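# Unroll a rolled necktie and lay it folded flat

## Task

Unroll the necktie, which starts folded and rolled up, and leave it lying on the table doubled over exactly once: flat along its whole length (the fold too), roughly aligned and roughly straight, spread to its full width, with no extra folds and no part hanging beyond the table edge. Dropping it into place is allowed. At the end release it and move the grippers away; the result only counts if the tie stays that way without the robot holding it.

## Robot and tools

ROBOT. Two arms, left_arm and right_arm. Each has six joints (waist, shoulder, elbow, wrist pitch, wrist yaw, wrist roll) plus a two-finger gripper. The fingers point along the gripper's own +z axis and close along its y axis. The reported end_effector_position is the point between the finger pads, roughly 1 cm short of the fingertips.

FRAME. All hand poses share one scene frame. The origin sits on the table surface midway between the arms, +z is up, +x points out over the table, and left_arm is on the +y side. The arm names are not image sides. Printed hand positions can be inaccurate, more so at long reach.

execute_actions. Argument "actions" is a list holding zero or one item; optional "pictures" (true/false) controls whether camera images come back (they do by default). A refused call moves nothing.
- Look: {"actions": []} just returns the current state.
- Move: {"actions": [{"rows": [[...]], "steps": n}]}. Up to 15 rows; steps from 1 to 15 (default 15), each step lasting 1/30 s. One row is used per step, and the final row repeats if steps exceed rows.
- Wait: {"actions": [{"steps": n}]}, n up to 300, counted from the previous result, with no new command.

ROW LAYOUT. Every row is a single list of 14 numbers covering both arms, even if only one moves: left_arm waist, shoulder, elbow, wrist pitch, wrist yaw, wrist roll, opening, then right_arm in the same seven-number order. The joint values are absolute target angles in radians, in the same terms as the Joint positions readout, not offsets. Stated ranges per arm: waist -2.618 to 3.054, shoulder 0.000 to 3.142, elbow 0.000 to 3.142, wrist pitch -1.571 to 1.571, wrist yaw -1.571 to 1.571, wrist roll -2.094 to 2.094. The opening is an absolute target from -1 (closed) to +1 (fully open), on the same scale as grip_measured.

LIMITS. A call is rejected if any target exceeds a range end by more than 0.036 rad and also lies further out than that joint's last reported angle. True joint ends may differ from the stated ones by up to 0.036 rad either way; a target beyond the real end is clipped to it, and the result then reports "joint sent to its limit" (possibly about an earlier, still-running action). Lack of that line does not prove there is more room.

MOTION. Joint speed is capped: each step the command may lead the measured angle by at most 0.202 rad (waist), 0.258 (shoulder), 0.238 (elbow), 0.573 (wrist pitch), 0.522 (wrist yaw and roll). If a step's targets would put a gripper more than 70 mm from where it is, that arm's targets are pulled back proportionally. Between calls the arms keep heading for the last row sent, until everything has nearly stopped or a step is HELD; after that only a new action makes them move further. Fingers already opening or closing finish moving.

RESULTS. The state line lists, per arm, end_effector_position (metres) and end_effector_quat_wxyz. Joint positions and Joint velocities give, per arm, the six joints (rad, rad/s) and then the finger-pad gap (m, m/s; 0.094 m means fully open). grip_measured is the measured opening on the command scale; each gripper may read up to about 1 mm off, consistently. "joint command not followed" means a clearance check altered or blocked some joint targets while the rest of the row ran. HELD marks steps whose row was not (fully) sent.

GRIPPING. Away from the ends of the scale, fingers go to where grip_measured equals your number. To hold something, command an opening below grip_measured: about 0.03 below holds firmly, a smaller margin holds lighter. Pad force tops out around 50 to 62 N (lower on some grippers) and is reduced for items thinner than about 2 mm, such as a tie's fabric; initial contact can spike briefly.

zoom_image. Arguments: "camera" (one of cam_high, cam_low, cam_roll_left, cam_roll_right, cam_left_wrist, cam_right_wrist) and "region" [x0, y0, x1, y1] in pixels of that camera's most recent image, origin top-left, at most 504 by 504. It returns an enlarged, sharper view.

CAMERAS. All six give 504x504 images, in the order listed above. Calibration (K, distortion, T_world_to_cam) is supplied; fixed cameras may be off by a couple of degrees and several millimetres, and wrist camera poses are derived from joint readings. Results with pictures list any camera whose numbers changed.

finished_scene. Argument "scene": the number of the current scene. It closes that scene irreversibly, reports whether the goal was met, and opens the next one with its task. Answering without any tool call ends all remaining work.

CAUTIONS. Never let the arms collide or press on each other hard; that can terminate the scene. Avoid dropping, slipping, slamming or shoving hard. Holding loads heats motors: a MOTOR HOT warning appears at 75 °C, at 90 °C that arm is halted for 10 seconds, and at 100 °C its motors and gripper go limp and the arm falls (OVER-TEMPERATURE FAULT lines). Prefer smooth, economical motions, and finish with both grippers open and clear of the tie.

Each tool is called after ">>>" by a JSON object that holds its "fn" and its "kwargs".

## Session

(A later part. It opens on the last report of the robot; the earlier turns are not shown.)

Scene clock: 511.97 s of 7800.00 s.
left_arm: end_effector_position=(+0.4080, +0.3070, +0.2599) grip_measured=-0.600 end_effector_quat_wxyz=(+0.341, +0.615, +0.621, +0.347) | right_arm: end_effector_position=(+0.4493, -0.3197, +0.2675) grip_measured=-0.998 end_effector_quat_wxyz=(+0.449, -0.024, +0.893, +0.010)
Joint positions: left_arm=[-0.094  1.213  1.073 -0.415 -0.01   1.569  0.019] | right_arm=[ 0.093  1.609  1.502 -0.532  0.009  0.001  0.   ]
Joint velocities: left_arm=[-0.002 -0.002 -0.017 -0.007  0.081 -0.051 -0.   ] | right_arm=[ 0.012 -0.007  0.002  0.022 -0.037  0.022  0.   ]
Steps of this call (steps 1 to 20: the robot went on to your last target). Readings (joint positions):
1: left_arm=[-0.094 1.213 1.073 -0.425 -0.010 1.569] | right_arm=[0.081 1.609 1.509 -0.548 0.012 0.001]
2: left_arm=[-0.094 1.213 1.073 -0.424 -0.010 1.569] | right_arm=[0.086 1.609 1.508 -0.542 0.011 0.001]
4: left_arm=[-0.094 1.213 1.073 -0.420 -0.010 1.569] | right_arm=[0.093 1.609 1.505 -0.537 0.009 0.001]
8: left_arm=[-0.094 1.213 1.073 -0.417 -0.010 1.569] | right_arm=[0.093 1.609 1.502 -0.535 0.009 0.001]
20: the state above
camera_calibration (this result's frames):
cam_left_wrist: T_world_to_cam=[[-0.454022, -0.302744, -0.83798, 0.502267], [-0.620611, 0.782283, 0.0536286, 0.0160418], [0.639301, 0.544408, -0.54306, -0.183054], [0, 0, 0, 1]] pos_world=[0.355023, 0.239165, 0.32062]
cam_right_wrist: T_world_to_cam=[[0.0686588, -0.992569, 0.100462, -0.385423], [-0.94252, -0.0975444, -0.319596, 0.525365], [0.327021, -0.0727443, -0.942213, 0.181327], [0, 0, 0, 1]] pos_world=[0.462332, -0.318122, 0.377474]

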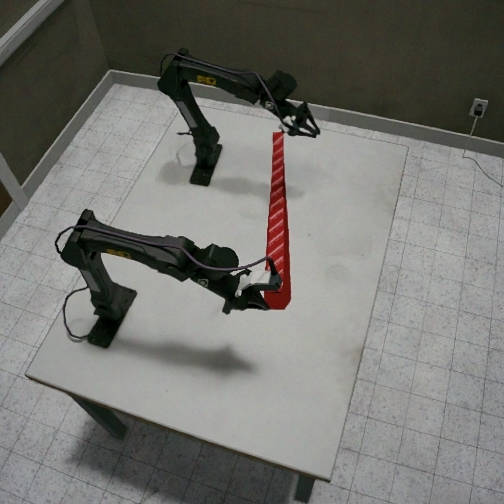

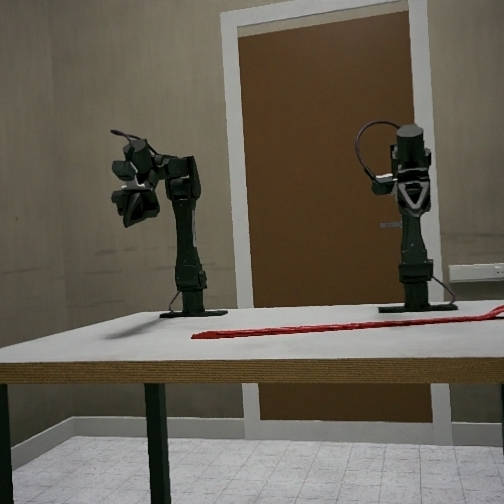

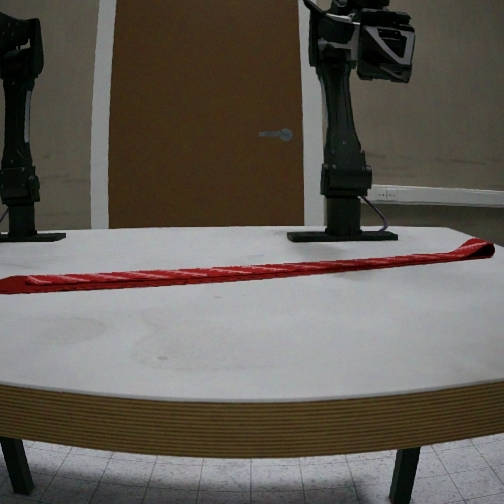

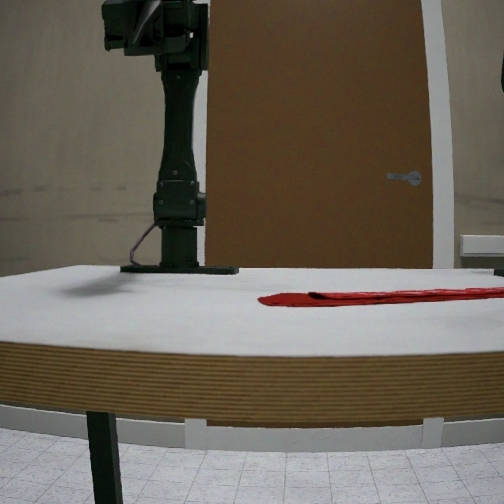

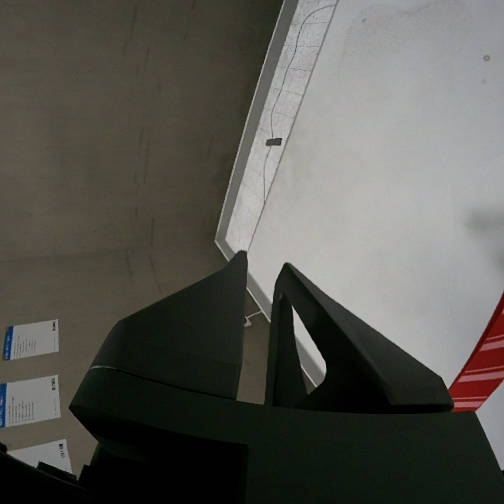

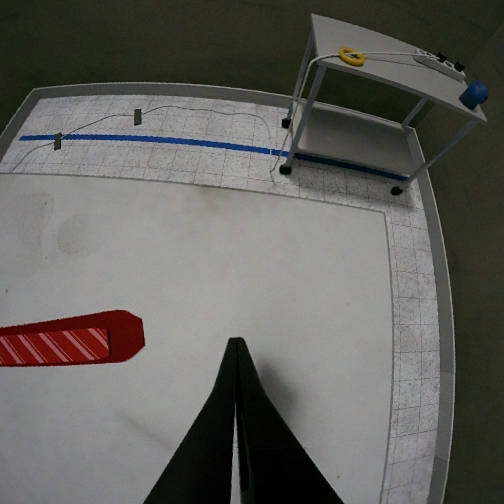

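>>> {"fn": "execute_actions", "kwargs": {"actions": [{"rows":[[0.42,1.35,0.97,-0.84,0,1.57,-0.6,0.58,2.2,2.2,-1.14,0,0,-1]],"steps":15}], "pictures": false}}

>>> {"fn": "execute_actions", "kwargs": {"actions": [{"steps":20}], "pictures": false}}

>>> {"fn": "execute_actions", "kwargs": {"actions": [{"rows":[[0.42,1.60,0.97,-0.84,0,1.57,-0.6,0.58,2.2,2.2,-1.14,0,0,-1]],"steps":12}]}}

>>> {"fn": "zoom_image", "kwargs": {"camera": "cam_roll_left", "region": [380,180,504,300]}}

Scene clock: 528.93 s of 7800.00 s.
left_arm: end_effector_position=(+0.2791, +0.4592, +0.1054) grip_measured=-0.600 end_effector_quat_wxyz=(+0.084, +0.489, +0.853, +0.162) | right_arm: end_effector_position=(+0.4149, -0.0613, +0.1208) grip_measured=-0.998 end_effector_quat_wxyz=(+0.178, -0.276, +0.943, +0.051)
Joint positions: left_arm=[ 0.43   1.362  0.964 -0.805 -0.017  1.569  0.019] | right_arm=[ 0.605  2.26   2.138 -1.077  0.003  0.001  0.   ]
Joint velocities: left_arm=[-0.085 -0.007  0.007 -0.198  0.022 -0.022 -0.   ] | right_arm=[ 0.637  0.007  0.164 -0.52  -0.125 -0.066  0.001]
Steps of this call (steps 1 to 15: the robot went on to your last target; steps 16 to 110: nothing new was sent; then 12.80 s passed at rest; steps 111 to 125: all 15 steps of this action). Readings (joint positions):
111: left_arm=[-0.083 1.218 1.071 -0.431 -0.003 1.569] | right_arm=[0.104 1.630 1.533 -0.588 0.015 0.002]
112: left_arm=[-0.058 1.226 1.068 -0.457 0.001 1.569] | right_arm=[0.125 1.669 1.589 -0.658 0.020 0.002]
114: left_arm=[0.012 1.255 1.047 -0.517 0.001 1.569] | right_arm=[0.191 1.771 1.699 -0.766 0.020 0.002]
118: left_arm=[0.207 1.330 0.993 -0.656 0.004 1.569] | right_arm=[0.347 2.014 1.903 -0.912 0.020 0.002]
125: the state above

Scene clock: 529.60 s of 7800.00 s.
left_arm: end_effector_position=(+0.2742, +0.4552, +0.1031) grip_measured=-0.600 end_effector_quat_wxyz=(+0.079, +0.491, +0.854, +0.150) | right_arm: end_effector_position=(+0.4138, -0.0780, +0.1441) grip_measured=-0.998 end_effector_quat_wxyz=(+0.178, -0.264, +0.947, +0.052)
Joint positions: left_arm=[ 0.428  1.362  0.964 -0.832 -0.014  1.569  0.019] | right_arm=[ 0.577  2.224  2.173 -1.146 -0.004  0.001  0.   ]
Joint velocities: left_arm=[ 0.022 -0.002 -0.002  0.007  0.051  0.022 -0.001] | right_arm=[ 0.007  0.002  0.012 -0.007 -0.037  0.051  0.   ]
Steps of this call (steps 1 to 20: the robot went on to your last target). Readings (joint positions):
1: left_arm=[0.428 1.362 0.964 -0.811 -0.016 1.569] | right_arm=[0.622 2.258 2.146 -1.095 -0.003 0.001]
2: left_arm=[0.428 1.362 0.964 -0.816 -0.015 1.569] | right_arm=[0.630 2.253 2.152 -1.108 -0.007 0.001]
4: left_arm=[0.428 1.362 0.964 -0.822 -0.015 1.569] | right_arm=[0.626 2.241 2.162 -1.123 -0.009 0.001]
8: left_arm=[0.428 1.362 0.964 -0.829 -0.014 1.569] | right_arm=[0.592 2.225 2.172 -1.133 -0.008 0.001]
20: the state above

Scene clock: 530.00 s of 7800.00 s.
left_arm: end_effector_position=(+0.2600, +0.4467, +0.0300) grip_measured=-0.600 end_effector_quat_wxyz=(+0.012, +0.499, +0.866, +0.033) | right_arm: end_effector_position=(+0.4136, -0.0781, +0.1440) grip_measured=-0.998 end_effector_quat_wxyz=(+0.178, -0.264, +0.947, +0.052)
Joint positions: left_arm=[ 0.428  1.625  0.959 -0.836 -0.012  1.569  0.019] | right_arm=[ 0.577  2.224  2.173 -1.147 -0.004  0.001  0.   ]
Joint velocities: left_arm=[ 0.022 -0.002 -0.012 -0.022  0.022  0.022  0.   ] | right_arm=[ 0.012 -0.012  0.002 -0.022 -0.066  0.022  0.001]
Steps of this call (steps 1 to 12: all 12 steps of this action). Readings (joint positions):
1: left_arm=[0.428 1.388 0.969 -0.838 -0.013 1.569] | right_arm=[0.577 2.224 2.173 -1.146 -0.004 0.001]
2: left_arm=[0.428 1.439 0.978 -0.833 -0.012 1.569] | right_arm=[0.577 2.224 2.173 -1.147 -0.004 0.001]
4: left_arm=[0.428 1.556 0.978 -0.821 -0.012 1.569] | right_arm=[0.577 2.224 2.173 -1.147 -0.004 0.001]
8: left_arm=[0.428 1.627 0.959 -0.834 -0.012 1.569] | right_arm=[0.577 2.224 2.173 -1.147 -0.004 0.001]
12: the state above
camera_calibration (this result's frames):
cam_left_wrist: T_world_to_cam=[[-0.668171, -0.734037, -0.121401, 0.511545], [-0.666672, 0.518254, 0.535688, -0.0573565], [-0.330298, 0.438865, -0.835644, 0.0187364], [0, 0, 0, 1]] pos_world=[0.30975, 0.396996, 0.108484]
cam_right_wrist: T_world_to_cam=[[0.571237, -0.817984, 0.0677536, -0.320243], [-0.806607, -0.544176, 0.230774, 0.305413], [-0.1519, -0.186477, -0.970646, 0.287499], [0, 0, 0, 1]] pos_world=[0.472954, -0.042143, 0.230276]

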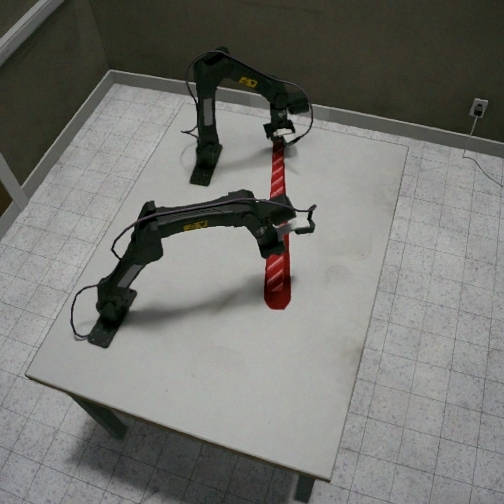

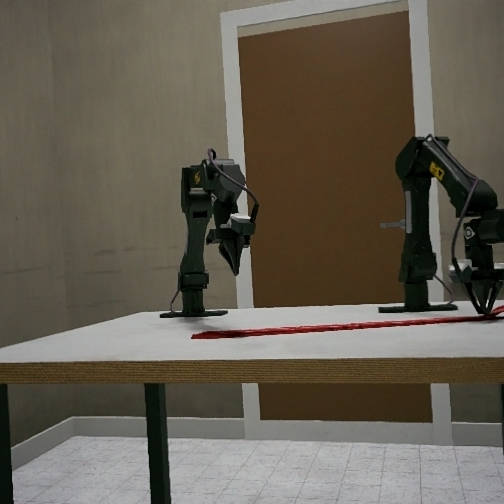

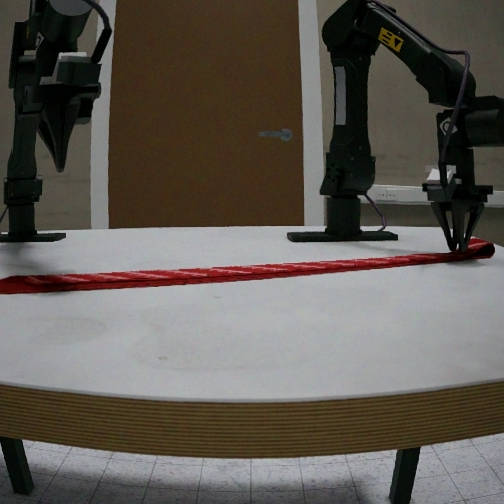

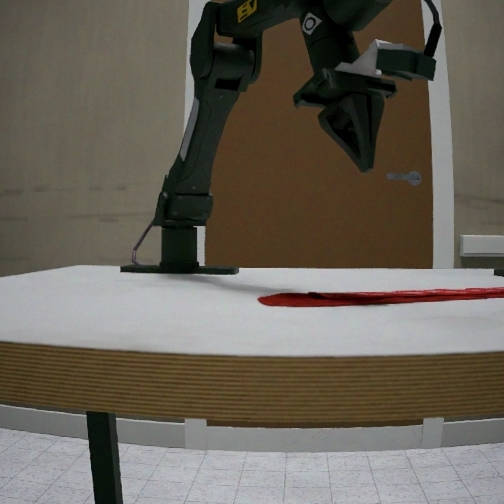

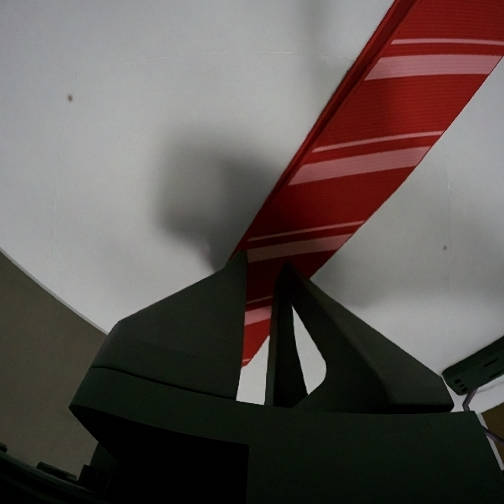

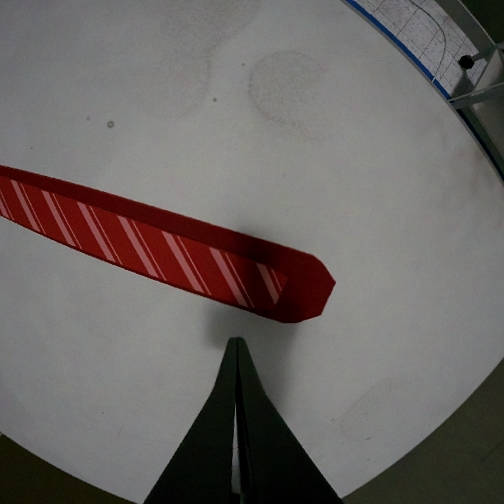

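Region (380, 180, 504, 300) of cam_roll_left's 504x504 image, scaled by 4.065, with more detail than that image has; it fills the top 488 rows of this view, and the rest is white.

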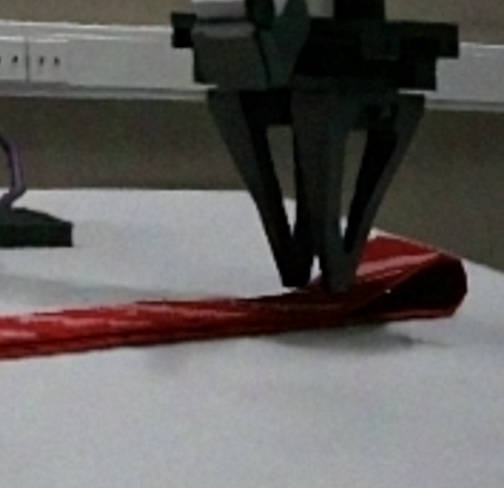

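>>> {"fn": "execute_actions", "kwargs": {"actions": [{"rows":[[0.42,1.40,1.0,-0.85,0,1.57,-0.6,0.58,2.2,2.2,-1.14,0,0,-1],[0.42,1.40,1.0,-0.85,0,1.57,-0.6,0.58,2.2,2.2,-1.14,0,0,-1],[0.42,1.40,1.0,-0.85,0,1.57,-0.6,0.58,2.2,2.2,-1.14,0,0,-1],[0.42,1.40,1.0,-0.85,0,1.57,-0.6,0.58,2.2,2.2,-1.14,0,0,-1],[0.42,1.40,1.0,-0.85,0,1.57,-0.6,0.58,2.2,2.2,-1.14,0,0,-1],[0.54,1.40,1.0,-0.85,0,1.57,-0.6,0.58,2.2,2.2,-1.14,0,0,-1]],"steps":15}], "pictures": false}}

>>> {"fn": "execute_actions", "kwargs": {"actions": [{"rows":[[0.54,1.63,1.0,-0.85,0,1.57,-0.6,0.58,2.2,2.2,-1.14,0,0,-1]],"steps":12}]}}

>>> {"fn": "zoom_image", "kwargs": {"camera": "cam_roll_left", "region": [380,180,504,300]}}

Scene clock: 539.30 s of 7800.00 s.
left_arm: end_effector_position=(+0.2602, +0.4851, +0.1015) grip_measured=-0.600 end_effector_quat_wxyz=(+0.069, +0.444, +0.882, +0.145) | right_arm: end_effector_position=(+0.4136, -0.0781, +0.1440) grip_measured=-0.998 end_effector_quat_wxyz=(+0.178, -0.264, +0.947, +0.052)
Joint positions: left_arm=[ 0.541  1.399  0.993 -0.842 -0.007  1.569  0.019] | right_arm=[ 0.577  2.224  2.173 -1.147 -0.004  0.001  0.   ]
Joint velocities: left_arm=[ 0.002  0.012 -0.007  0.007  0.037 -0.037  0.001] | right_arm=[-0.007  0.002 -0.012  0.007 -0.037 -0.037 -0.001]
Steps of this call (steps 1 to 15: the robot went on to your last target; steps 16 to 110: nothing new was sent; then 5.13 s passed at rest; steps 111 to 125: all 15 steps of this action). Readings (joint positions):
111: left_arm=[0.428 1.603 0.957 -0.833 -0.012 1.569] | right_arm=[0.577 2.224 2.173 -1.147 -0.004 0.001]
112: left_arm=[0.428 1.560 0.956 -0.844 -0.012 1.569] | right_arm=[0.577 2.224 2.173 -1.147 -0.004 0.001]
114: left_arm=[0.428 1.460 0.967 -0.846 -0.012 1.569] | right_arm=[0.577 2.224 2.173 -1.147 -0.004 0.001]
118: left_arm=[0.500 1.397 0.993 -0.837 -0.001 1.569] | right_arm=[0.577 2.224 2.173 -1.147 -0.004 0.001]
125: the state above

Scene clock: 539.70 s of 7800.00 s.
left_arm: end_effector_position=(+0.2473, +0.4756, +0.0292) grip_measured=-0.600 end_effector_quat_wxyz=(+0.010, +0.450, +0.893, +0.028) | right_arm: end_effector_position=(+0.4136, -0.0781, +0.1440) grip_measured=-0.998 end_effector_quat_wxyz=(+0.178, -0.264, +0.947, +0.052)
Joint positions: left_arm=[ 0.541  1.656  0.989 -0.845 -0.007  1.569  0.019] | right_arm=[ 0.577  2.224  2.173 -1.147 -0.004  0.001  0.   ]
Joint velocities: left_arm=[-0.017 -0.012 -0.012 -0.066 -0.022  0.081 -0.   ] | right_arm=[-0.002  0.002 -0.012 -0.051 -0.007  0.022 -0.001]
Steps of this call (steps 1 to 12: all 12 steps of this action). Readings (joint positions):
1: left_arm=[0.541 1.424 0.997 -0.848 -0.007 1.569] | right_arm=[0.577 2.224 2.173 -1.147 -0.004 0.001]
2: left_arm=[0.541 1.473 1.007 -0.844 -0.007 1.569] | right_arm=[0.577 2.224 2.173 -1.147 -0.004 0.001]
4: left_arm=[0.541 1.586 1.007 -0.832 -0.007 1.569] | right_arm=[0.577 2.224 2.173 -1.147 -0.004 0.001]
8: left_arm=[0.541 1.658 0.989 -0.844 -0.007 1.569] | right_arm=[0.577 2.224 2.173 -1.147 -0.004 0.001]
12: the state above
camera_calibration (this result's frames):
cam_left_wrist: T_world_to_cam=[[-0.582044, -0.805612, -0.110521, 0.536607], [-0.717985, 0.445346, 0.534943, -0.0329621], [-0.381737, 0.390713, -0.837628, 0.0368709], [0, 0, 0, 1]] pos_world=[0.302738, 0.432571, 0.107823]
cam_right_wrist: T_world_to_cam=[[0.571237, -0.817984, 0.0677536, -0.320243], [-0.806607, -0.544176, 0.230774, 0.305413], [-0.1519, -0.186477, -0.970646, 0.287499], [0, 0, 0, 1]] pos_world=[0.472954, -0.042143, 0.230276]

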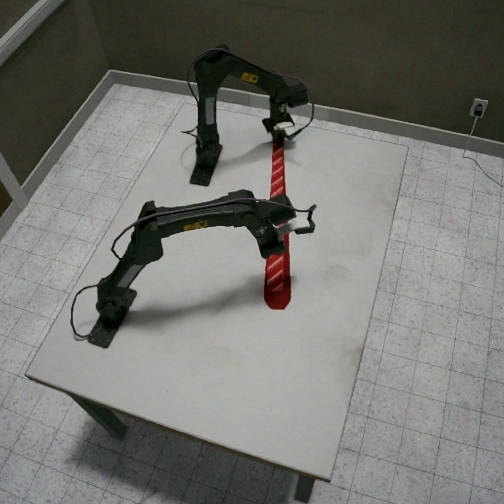

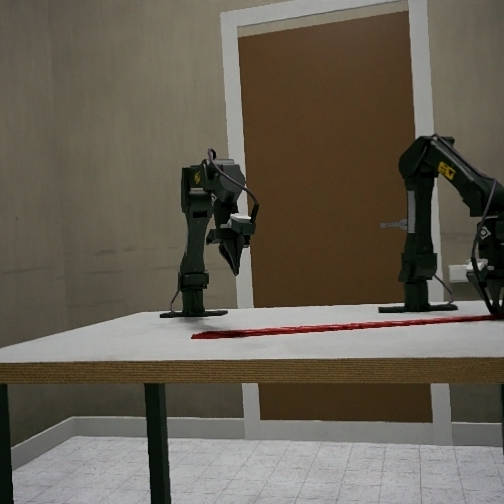

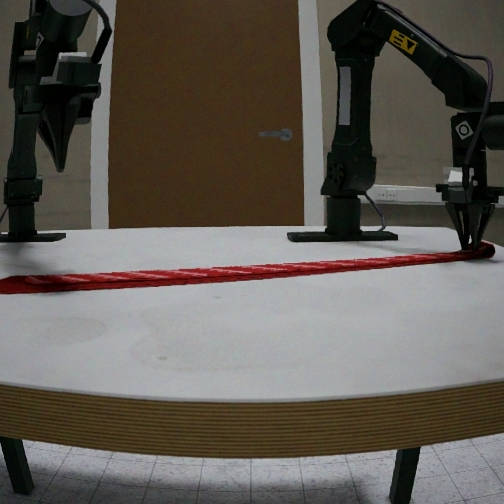

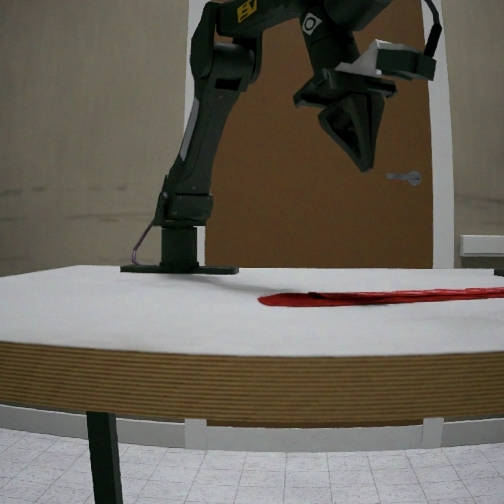

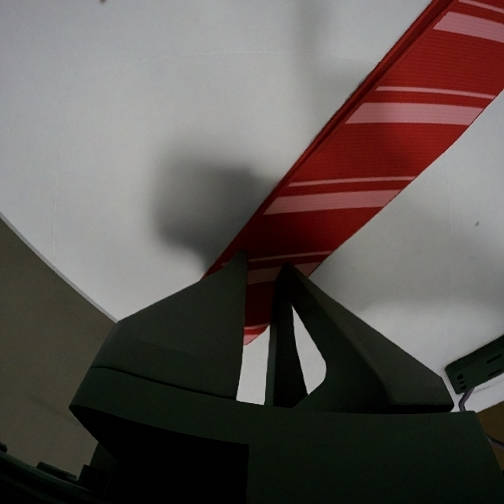

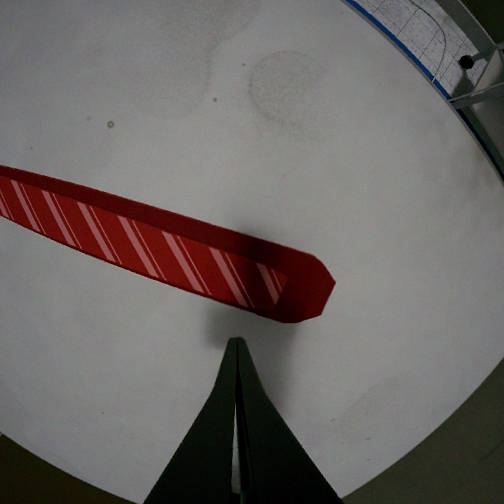

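Region (380, 180, 504, 300) of cam_roll_left's 504x504 image, scaled by 4.065, with more detail than that image has; it fills the top 488 rows of this view, and the rest is white.

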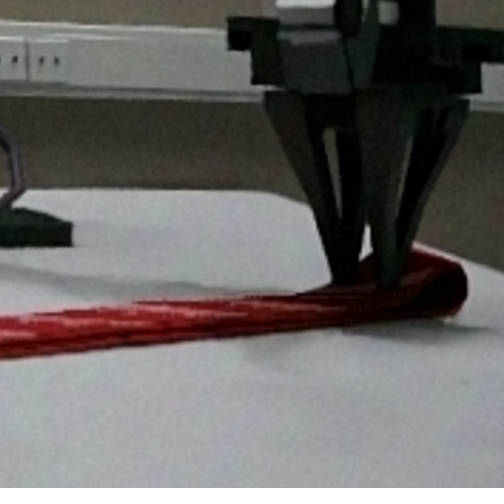

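>>> {"fn": "execute_actions", "kwargs": {"actions": [{"rows":[[0.54,1.42,1.05,-0.87,0,1.57,-0.6,0.58,2.2,2.2,-1.14,0,0,-1],[0.54,1.42,1.05,-0.87,0,1.57,-0.6,0.58,2.2,2.2,-1.14,0,0,-1],[0.54,1.42,1.05,-0.87,0,1.57,-0.6,0.58,2.2,2.2,-1.14,0,0,-1],[0.54,1.42,1.05,-0.87,0,1.57,-0.6,0.58,2.2,2.2,-1.14,0,0,-1],[0.54,1.42,1.05,-0.87,0,1.57,-0.6,0.58,2.2,2.2,-1.14,0,0,-1],[0.62,1.42,1.05,-0.87,0,1.57,-0.6,0.58,2.2,2.2,-1.14,0,0,-1]],"steps":15}], "pictures": false}}

>>> {"fn": "execute_actions", "kwargs": {"actions": [{"rows":[[0.62,1.68,1.05,-0.87,0,1.57,-0.6,0.58,2.2,2.2,-1.14,0,0,-1]],"steps":12}]}}

>>> {"fn": "zoom_image", "kwargs": {"camera": "cam_roll_left", "region": [380,180,504,300]}}

Scene clock: 549.23 s of 7800.00 s.
left_arm: end_effector_position=(+0.2530, +0.5092, +0.1119) grip_measured=-0.600 end_effector_quat_wxyz=(+0.068, +0.409, +0.897, +0.154) | right_arm: end_effector_position=(+0.4136, -0.0781, +0.1440) grip_measured=-0.998 end_effector_quat_wxyz=(+0.178, -0.264, +0.947, +0.052)
Joint positions: left_arm=[ 0.619  1.417  1.045 -0.861 -0.004  1.569  0.019] | right_arm=[ 0.577  2.224  2.173 -1.147 -0.004  0.001  0.   ]
Joint velocities: left_arm=[-0.002  0.007 -0.012  0.051 -0.051 -0.051 -0.   ] | right_arm=[-0.007 -0.007 -0.007 -0.007 -0.007  0.066 -0.001]
Steps of this call (steps 1 to 15: the robot went on to your last target; steps 16 to 110: nothing new was sent; then 5.37 s passed at rest; steps 111 to 125: all 15 steps of this action). Readings (joint positions):
111: left_arm=[0.541 1.635 0.989 -0.845 -0.007 1.569] | right_arm=[0.577 2.224 2.173 -1.147 -0.004 0.001]
112: left_arm=[0.541 1.595 0.989 -0.856 -0.007 1.569] | right_arm=[0.577 2.224 2.173 -1.147 -0.004 0.001]
114: left_arm=[0.541 1.492 1.006 -0.862 -0.007 1.569] | right_arm=[0.577 2.224 2.173 -1.147 -0.004 0.001]
118: left_arm=[0.589 1.415 1.045 -0.854 -0.001 1.569] | right_arm=[0.577 2.224 2.173 -1.147 -0.004 0.001]
125: the state above

Scene clock: 549.63 s of 7800.00 s.
left_arm: end_effector_position=(+0.2393, +0.4974, +0.0265) grip_measured=-0.600 end_effector_quat_wxyz=(+0.006, +0.415, +0.910, +0.017) | right_arm: end_effector_position=(+0.4136, -0.0781, +0.1440) grip_measured=-0.998 end_effector_quat_wxyz=(+0.178, -0.264, +0.947, +0.052)
Joint positions: left_arm=[ 0.619  1.707  1.036 -0.864 -0.004  1.569  0.019] | right_arm=[ 0.577  2.224  2.173 -1.147 -0.004  0.001  0.   ]
Joint velocities: left_arm=[-0.017 -0.012  0.012 -0.037  0.066  0.022  0.   ] | right_arm=[ 0.002  0.002  0.002 -0.007 -0.037  0.037  0.001]
Steps of this call (steps 1 to 12: all 12 steps of this action). Readings (joint positions):
1: left_arm=[0.619 1.445 1.051 -0.868 -0.004 1.569] | right_arm=[0.577 2.224 2.173 -1.147 -0.004 0.001]
2: left_arm=[0.619 1.499 1.062 -0.864 -0.004 1.569] | right_arm=[0.577 2.224 2.173 -1.147 -0.004 0.001]
4: left_arm=[0.619 1.627 1.062 -0.848 -0.004 1.569] | right_arm=[0.577 2.224 2.173 -1.147 -0.004 0.001]
8: left_arm=[0.619 1.715 1.036 -0.861 -0.004 1.569] | right_arm=[0.577 2.224 2.173 -1.147 -0.004 0.001]
12: the state above
camera_calibration (this result's frames):
cam_left_wrist: T_world_to_cam=[[-0.519267, -0.850042, -0.0882631, 0.555645], [-0.742311, 0.397443, 0.539457, -0.0174506], [-0.423482, 0.345641, -0.837374, 0.0554081], [0, 0, 0, 1]] pos_world=[0.299039, 0.460106, 0.104854]
cam_right_wrist: T_world_to_cam=[[0.571237, -0.817984, 0.0677536, -0.320243], [-0.806607, -0.544176, 0.230774, 0.305413], [-0.1519, -0.186477, -0.970646, 0.287499], [0, 0, 0, 1]] pos_world=[0.472954, -0.042143, 0.230276]

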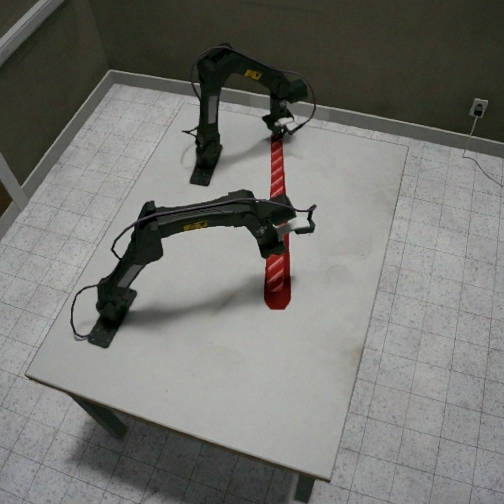

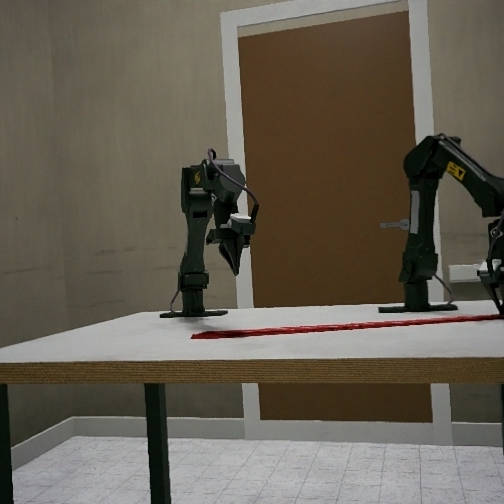

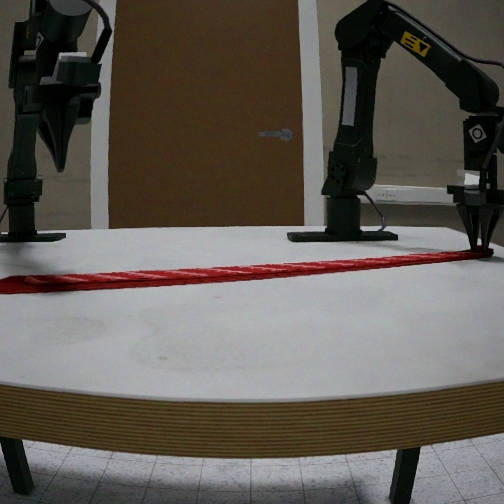

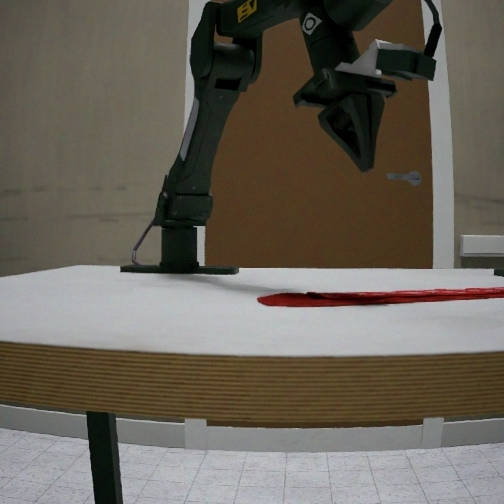

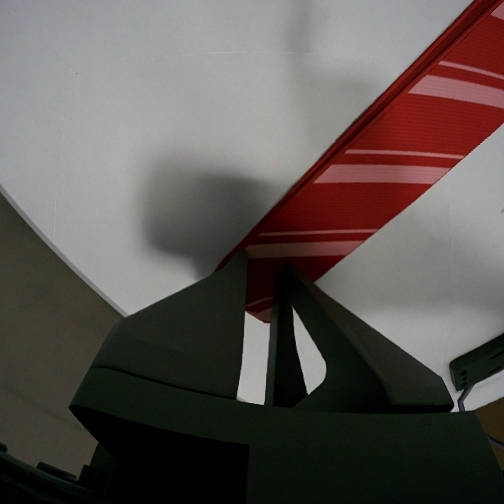

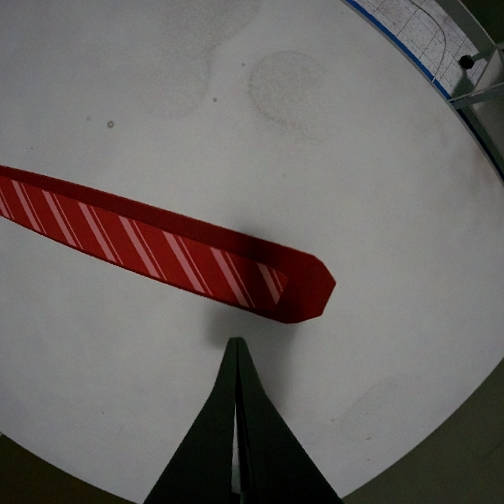

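Region (380, 180, 504, 300) of cam_roll_left's 504x504 image, scaled by 4.065, with more detail than that image has; it fills the top 488 rows of this view, and the rest is white.

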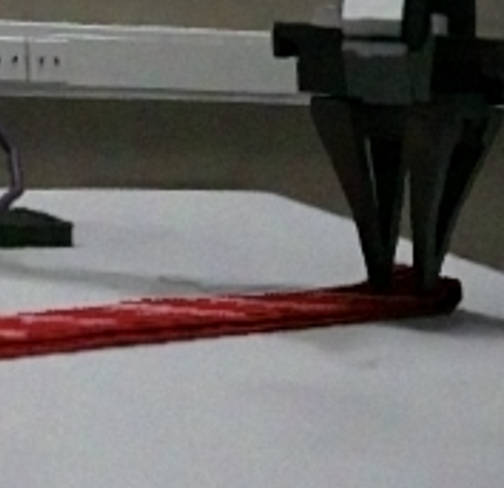

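>>> {"fn": "execute_actions", "kwargs": {"actions": [{"rows":[[0.62,1.80,1.05,-0.87,0,1.57,-0.6,0.58,2.2,2.2,-1.14,0,0,-1]],"steps":15}], "pictures": false}}

>>> {"fn": "execute_actions", "kwargs": {"actions": [{"rows":[[0.62,1.42,1.07,-0.87,0,1.57,-0.6,0.58,2.2,2.2,-1.14,0,0,-1],[0.62,1.42,1.07,-0.87,0,1.57,-0.6,0.58,2.2,2.2,-1.14,0,0,-1],[0.62,1.42,1.07,-0.87,0,1.57,-0.6,0.58,2.2,2.2,-1.14,0,0,-1],[0.62,1.42,1.07,-0.87,0,1.57,-0.6,0.58,2.2,2.2,-1.14,0,0,-1],[0.62,1.42,1.07,-0.87,0,1.57,-0.6,0.58,2.2,2.2,-1.14,0,0,-1],[0.64,1.42,1.07,-0.87,0,1.2,-0.6,0.58,2.2,2.2,-1.14,0,0,-1]],"steps":15}]}}

>>> {"fn": "zoom_image", "kwargs": {"camera": "cam_roll_left", "region": [380,180,504,300]}}

Scene clock: 557.47 s of 7800.00 s.
left_arm: end_effector_position=(+0.2408, +0.4987, +0.0214) grip_measured=-0.600 end_effector_quat_wxyz=(-0.000, +0.415, +0.910, +0.005) | right_arm: end_effector_position=(+0.4136, -0.0781, +0.1440) grip_measured=-0.998 end_effector_quat_wxyz=(+0.178, -0.264, +0.947, +0.052)
Joint positions: left_arm=[ 0.619  1.747  1.061 -0.876 -0.004  1.569  0.019] | right_arm=[ 0.577  2.224  2.173 -1.147 -0.004  0.001  0.   ]
Joint velocities: left_arm=[ 0.002 -0.017 -0.007 -0.125 -0.037 -0.037  0.001] | right_arm=[ 0.007  0.002  0.017 -0.007 -0.037  0.022  0.001]
Steps of this call (steps 1 to 15: the robot went on to your last target; steps 16 to 110: nothing new was sent; then 3.67 s passed at rest; steps 111 to 125: all 15 steps of this action). Readings (joint positions):
111: left_arm=[0.619 1.716 1.037 -0.865 -0.004 1.569] | right_arm=[0.577 2.224 2.173 -1.147 -0.004 0.001]
112: left_arm=[0.619 1.734 1.041 -0.865 -0.004 1.569] | right_arm=[0.577 2.224 2.173 -1.147 -0.004 0.001]
114: left_arm=[0.619 1.744 1.057 -0.872 -0.004 1.569] | right_arm=[0.577 2.224 2.173 -1.147 -0.004 0.001]
118: left_arm=[0.619 1.747 1.061 -0.876 -0.004 1.569] | right_arm=[0.577 2.224 2.173 -1.147 -0.004 0.001]
125: the state above

Scene clock: 557.97 s of 7800.00 s.
left_arm: end_effector_position=(+0.2543, +0.5162, +0.1205) grip_measured=-0.600 end_effector_quat_wxyz=(+0.097, +0.253, +0.951, +0.151) | right_arm: end_effector_position=(+0.4136, -0.0781, +0.1440) grip_measured=-0.998 end_effector_quat_wxyz=(+0.178, -0.264, +0.947, +0.052)
Joint positions: left_arm=[ 0.633  1.415  1.07  -0.865 -0.004  1.248  0.019] | right_arm=[ 0.577  2.224  2.173 -1.147 -0.004  0.001  0.   ]
Joint velocities: left_arm=[ 0.007 -0.007 -0.027  0.051  0.11  -0.315  0.001] | right_arm=[-0.017  0.012  0.012 -0.066 -0.095 -0.051  0.   ]
Steps of this call (steps 1 to 15: all 15 steps of this action). Readings (joint positions):
1: left_arm=[0.619 1.718 1.057 -0.871 -0.004 1.569] | right_arm=[0.577 2.224 2.173 -1.147 -0.004 0.001]
2: left_arm=[0.619 1.667 1.046 -0.873 -0.004 1.569] | right_arm=[0.577 2.224 2.173 -1.147 -0.004 0.001]
4: left_arm=[0.619 1.532 1.047 -0.875 -0.004 1.569] | right_arm=[0.577 2.224 2.173 -1.147 -0.004 0.001]
8: left_arm=[0.627 1.405 1.070 -0.863 -0.004 1.402] | right_arm=[0.577 2.224 2.173 -1.147 -0.004 0.001]
15: the state above
camera_calibration (this result's frames):
cam_left_wrist: T_world_to_cam=[[-0.158469, -0.928181, -0.336701, 0.566349], [-0.942575, 0.0406704, 0.331509, 0.195666], [-0.294006, 0.3699, -0.881325, 0.0938606], [0, 0, 0, 1]] pos_world=[0.301774, 0.482997, 0.208547]
cam_right_wrist: T_world_to_cam=[[0.571237, -0.817984, 0.0677536, -0.320243], [-0.806607, -0.544176, 0.230774, 0.305413], [-0.1519, -0.186477, -0.970646, 0.287499], [0, 0, 0, 1]] pos_world=[0.472954, -0.042143, 0.230276]

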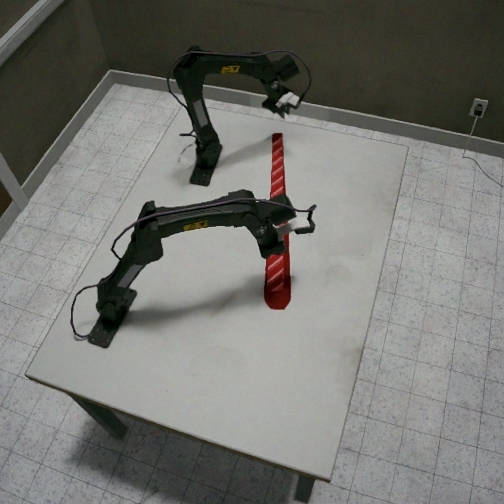

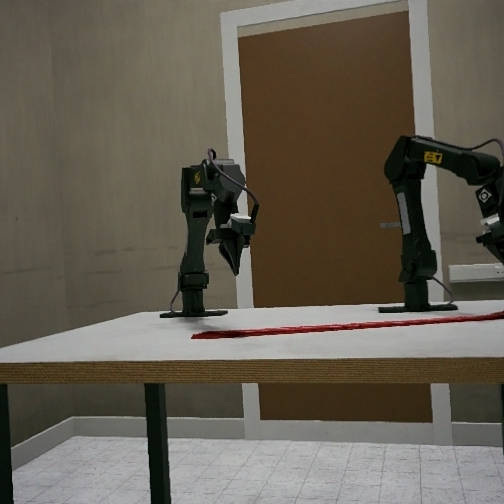

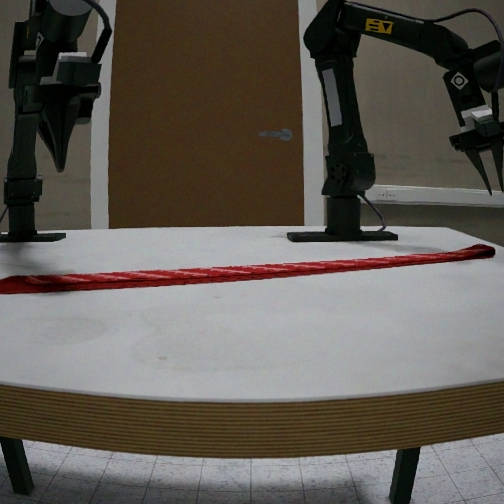

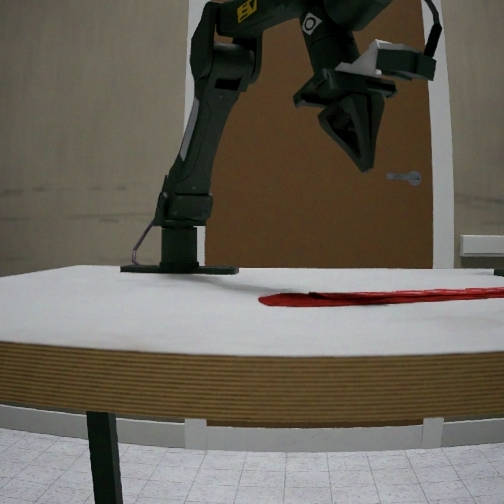

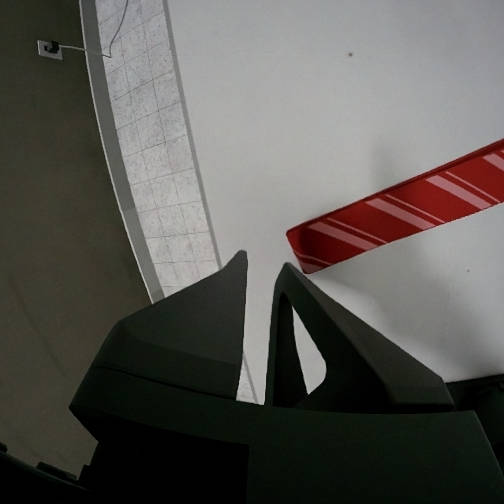

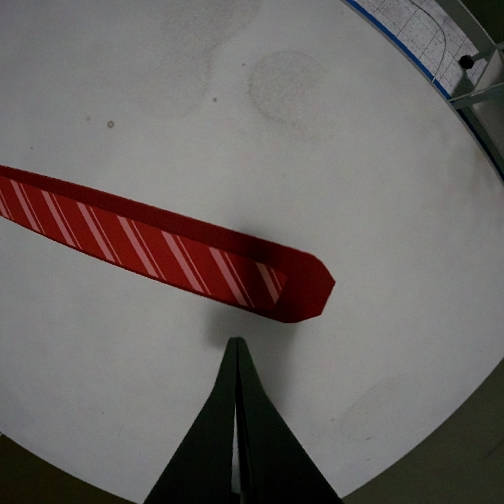

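Region (380, 180, 504, 300) of cam_roll_left's 504x504 image, scaled by 4.065, with more detail than that image has; it fills the top 488 rows of this view, and the rest is white.

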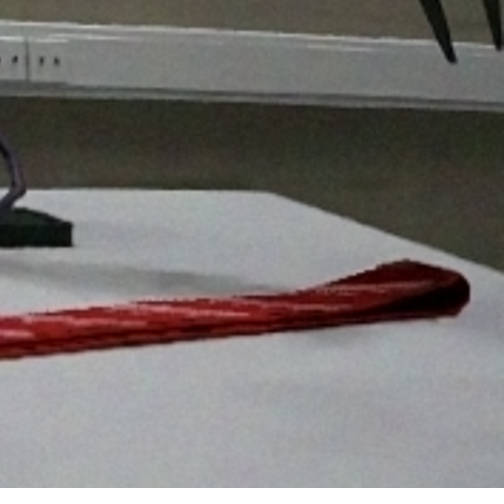

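>>> {"fn": "execute_actions", "kwargs": {"actions": [{"rows":[[0.64,1.42,1.07,-0.87,0,1.97,-0.6,0.58,2.2,2.2,-1.14,0,0,-1]],"steps":15}], "pictures": false}}

>>> {"fn": "execute_actions", "kwargs": {"actions": [{"rows":[[0.64,1.70,1.07,-0.87,0,1.97,-0.6,0.58,2.2,2.2,-1.14,0,0,-1]],"steps":12}]}}

>>> {"fn": "zoom_image", "kwargs": {"camera": "cam_roll_left", "region": [380,180,504,300]}}

Scene clock: 567.53 s of 7800.00 s.
left_arm: end_effector_position=(+0.2543, +0.5162, +0.1205) grip_measured=-0.600 end_effector_quat_wxyz=(+0.041, +0.557, +0.811, +0.175) | right_arm: end_effector_position=(+0.4136, -0.0781, +0.1440) grip_measured=-0.998 end_effector_quat_wxyz=(+0.178, -0.264, +0.947, +0.052)
Joint positions: left_arm=[ 0.633  1.415  1.07  -0.865 -0.004  1.933  0.019] | right_arm=[ 0.577  2.224  2.173 -1.147 -0.004  0.001  0.   ]
Joint velocities: left_arm=[-0.027  0.007  0.002  0.007 -0.095  0.3   -0.   ] | right_arm=[ 0.017 -0.012  0.002  0.037  0.095 -0.022 -0.   ]
Steps of this call (steps 1 to 30: the robot went on to your last target; steps 31 to 120: nothing new was sent; then 5.07 s passed at rest; steps 121 to 135: all 15 steps of this action). Readings (joint positions):
121: left_arm=[0.633 1.415 1.070 -0.865 -0.004 1.289] | right_arm=[0.577 2.224 2.173 -1.147 -0.004 0.001]
122: left_arm=[0.633 1.415 1.070 -0.865 -0.004 1.390] | right_arm=[0.577 2.224 2.173 -1.147 -0.004 0.001]
124: left_arm=[0.633 1.415 1.070 -0.865 -0.004 1.583] | right_arm=[0.577 2.224 2.173 -1.147 -0.004 0.001]
128: left_arm=[0.633 1.415 1.070 -0.865 -0.004 1.810] | right_arm=[0.577 2.224 2.173 -1.147 -0.004 0.001]
135: the state above

Scene clock: 567.93 s of 7800.00 s.
left_arm: end_effector_position=(+0.2427, +0.5060, +0.0275) grip_measured=-0.600 end_effector_quat_wxyz=(+0.004, +0.578, +0.816, +0.025) | right_arm: end_effector_position=(+0.4136, -0.0781, +0.1440) grip_measured=-0.998 end_effector_quat_wxyz=(+0.178, -0.264, +0.947, +0.052)
Joint positions: left_arm=[ 0.633  1.723  1.058 -0.855 -0.004  1.962  0.019] | right_arm=[ 0.577  2.224  2.173 -1.147 -0.004  0.001  0.   ]
Joint velocities: left_arm=[-0.002  0.007 -0.017 -0.051 -0.081  0.007  0.   ] | right_arm=[ 0.012 -0.007 -0.012  0.007 -0.007 -0.037  0.   ]
Steps of this call (steps 1 to 12: all 12 steps of this action). Readings (joint positions):
1: left_arm=[0.633 1.443 1.075 -0.872 -0.004 1.939] | right_arm=[0.577 2.224 2.173 -1.147 -0.004 0.001]
2: left_arm=[0.633 1.497 1.086 -0.867 -0.004 1.944] | right_arm=[0.577 2.224 2.173 -1.147 -0.004 0.001]
4: left_arm=[0.633 1.632 1.086 -0.849 -0.004 1.951] | right_arm=[0.577 2.224 2.173 -1.147 -0.004 0.001]
8: left_arm=[0.633 1.736 1.058 -0.854 -0.004 1.959] | right_arm=[0.577 2.224 2.173 -1.147 -0.004 0.001]
12: the state above
camera_calibration (this result's frames):
cam_left_wrist: T_world_to_cam=[[-0.795927, -0.596649, -0.102523, 0.504194], [-0.544654, 0.631796, 0.55153, -0.185723], [-0.264296, 0.494817, -0.827831, -0.059691], [0, 0, 0, 1]] pos_world=[0.284371, 0.447702, 0.104709]
cam_right_wrist: T_world_to_cam=[[0.571237, -0.817984, 0.0677536, -0.320243], [-0.806607, -0.544176, 0.230774, 0.305413], [-0.1519, -0.186477, -0.970646, 0.287499], [0, 0, 0, 1]] pos_world=[0.472954, -0.042143, 0.230276]

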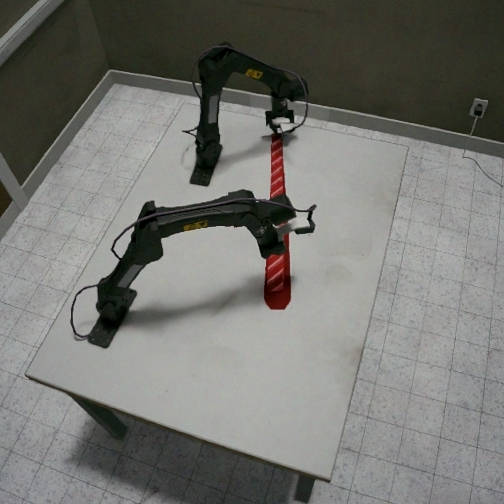

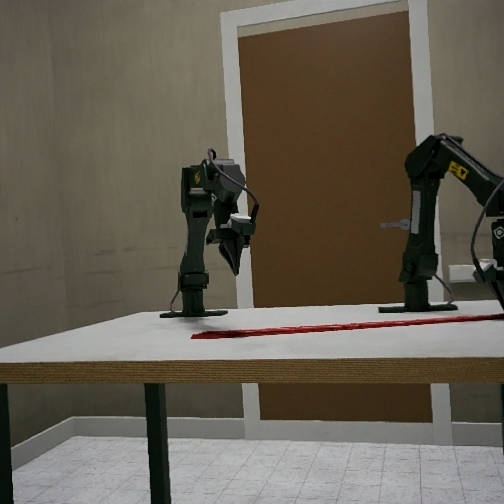

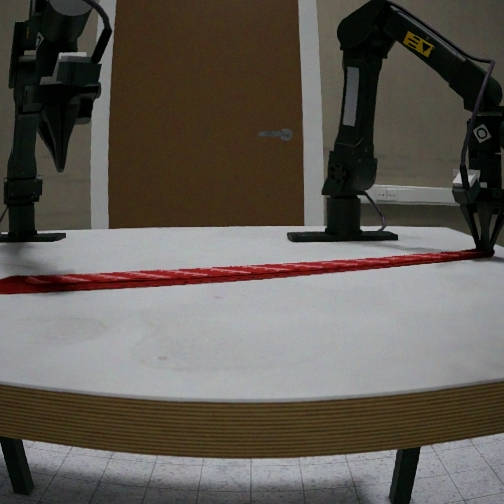

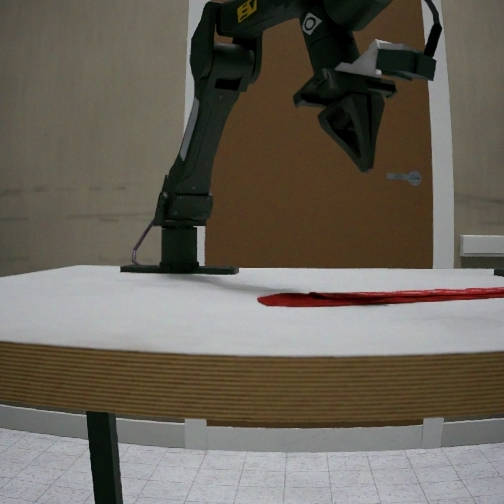

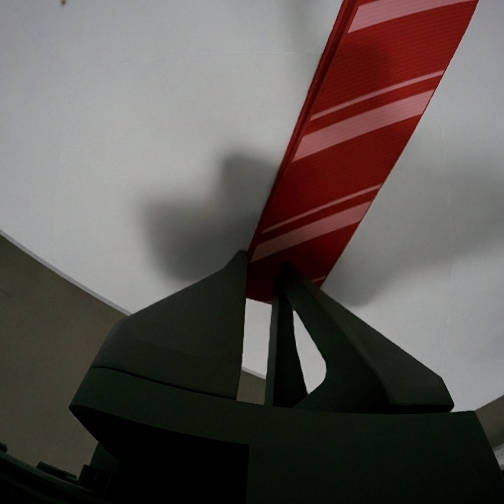

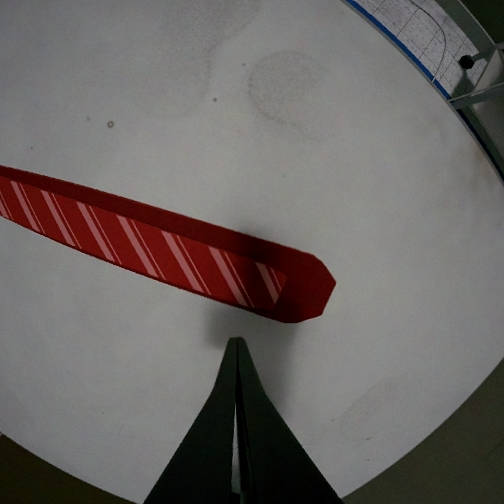

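Region (380, 180, 504, 300) of cam_roll_left's 504x504 image, scaled by 4.065, with more detail than that image has; it fills the top 488 rows of this view, and the rest is white.

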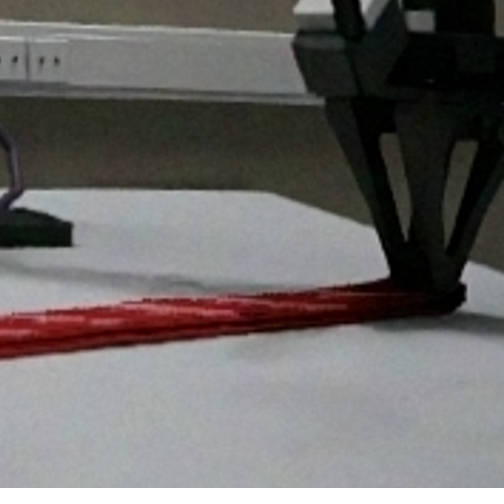

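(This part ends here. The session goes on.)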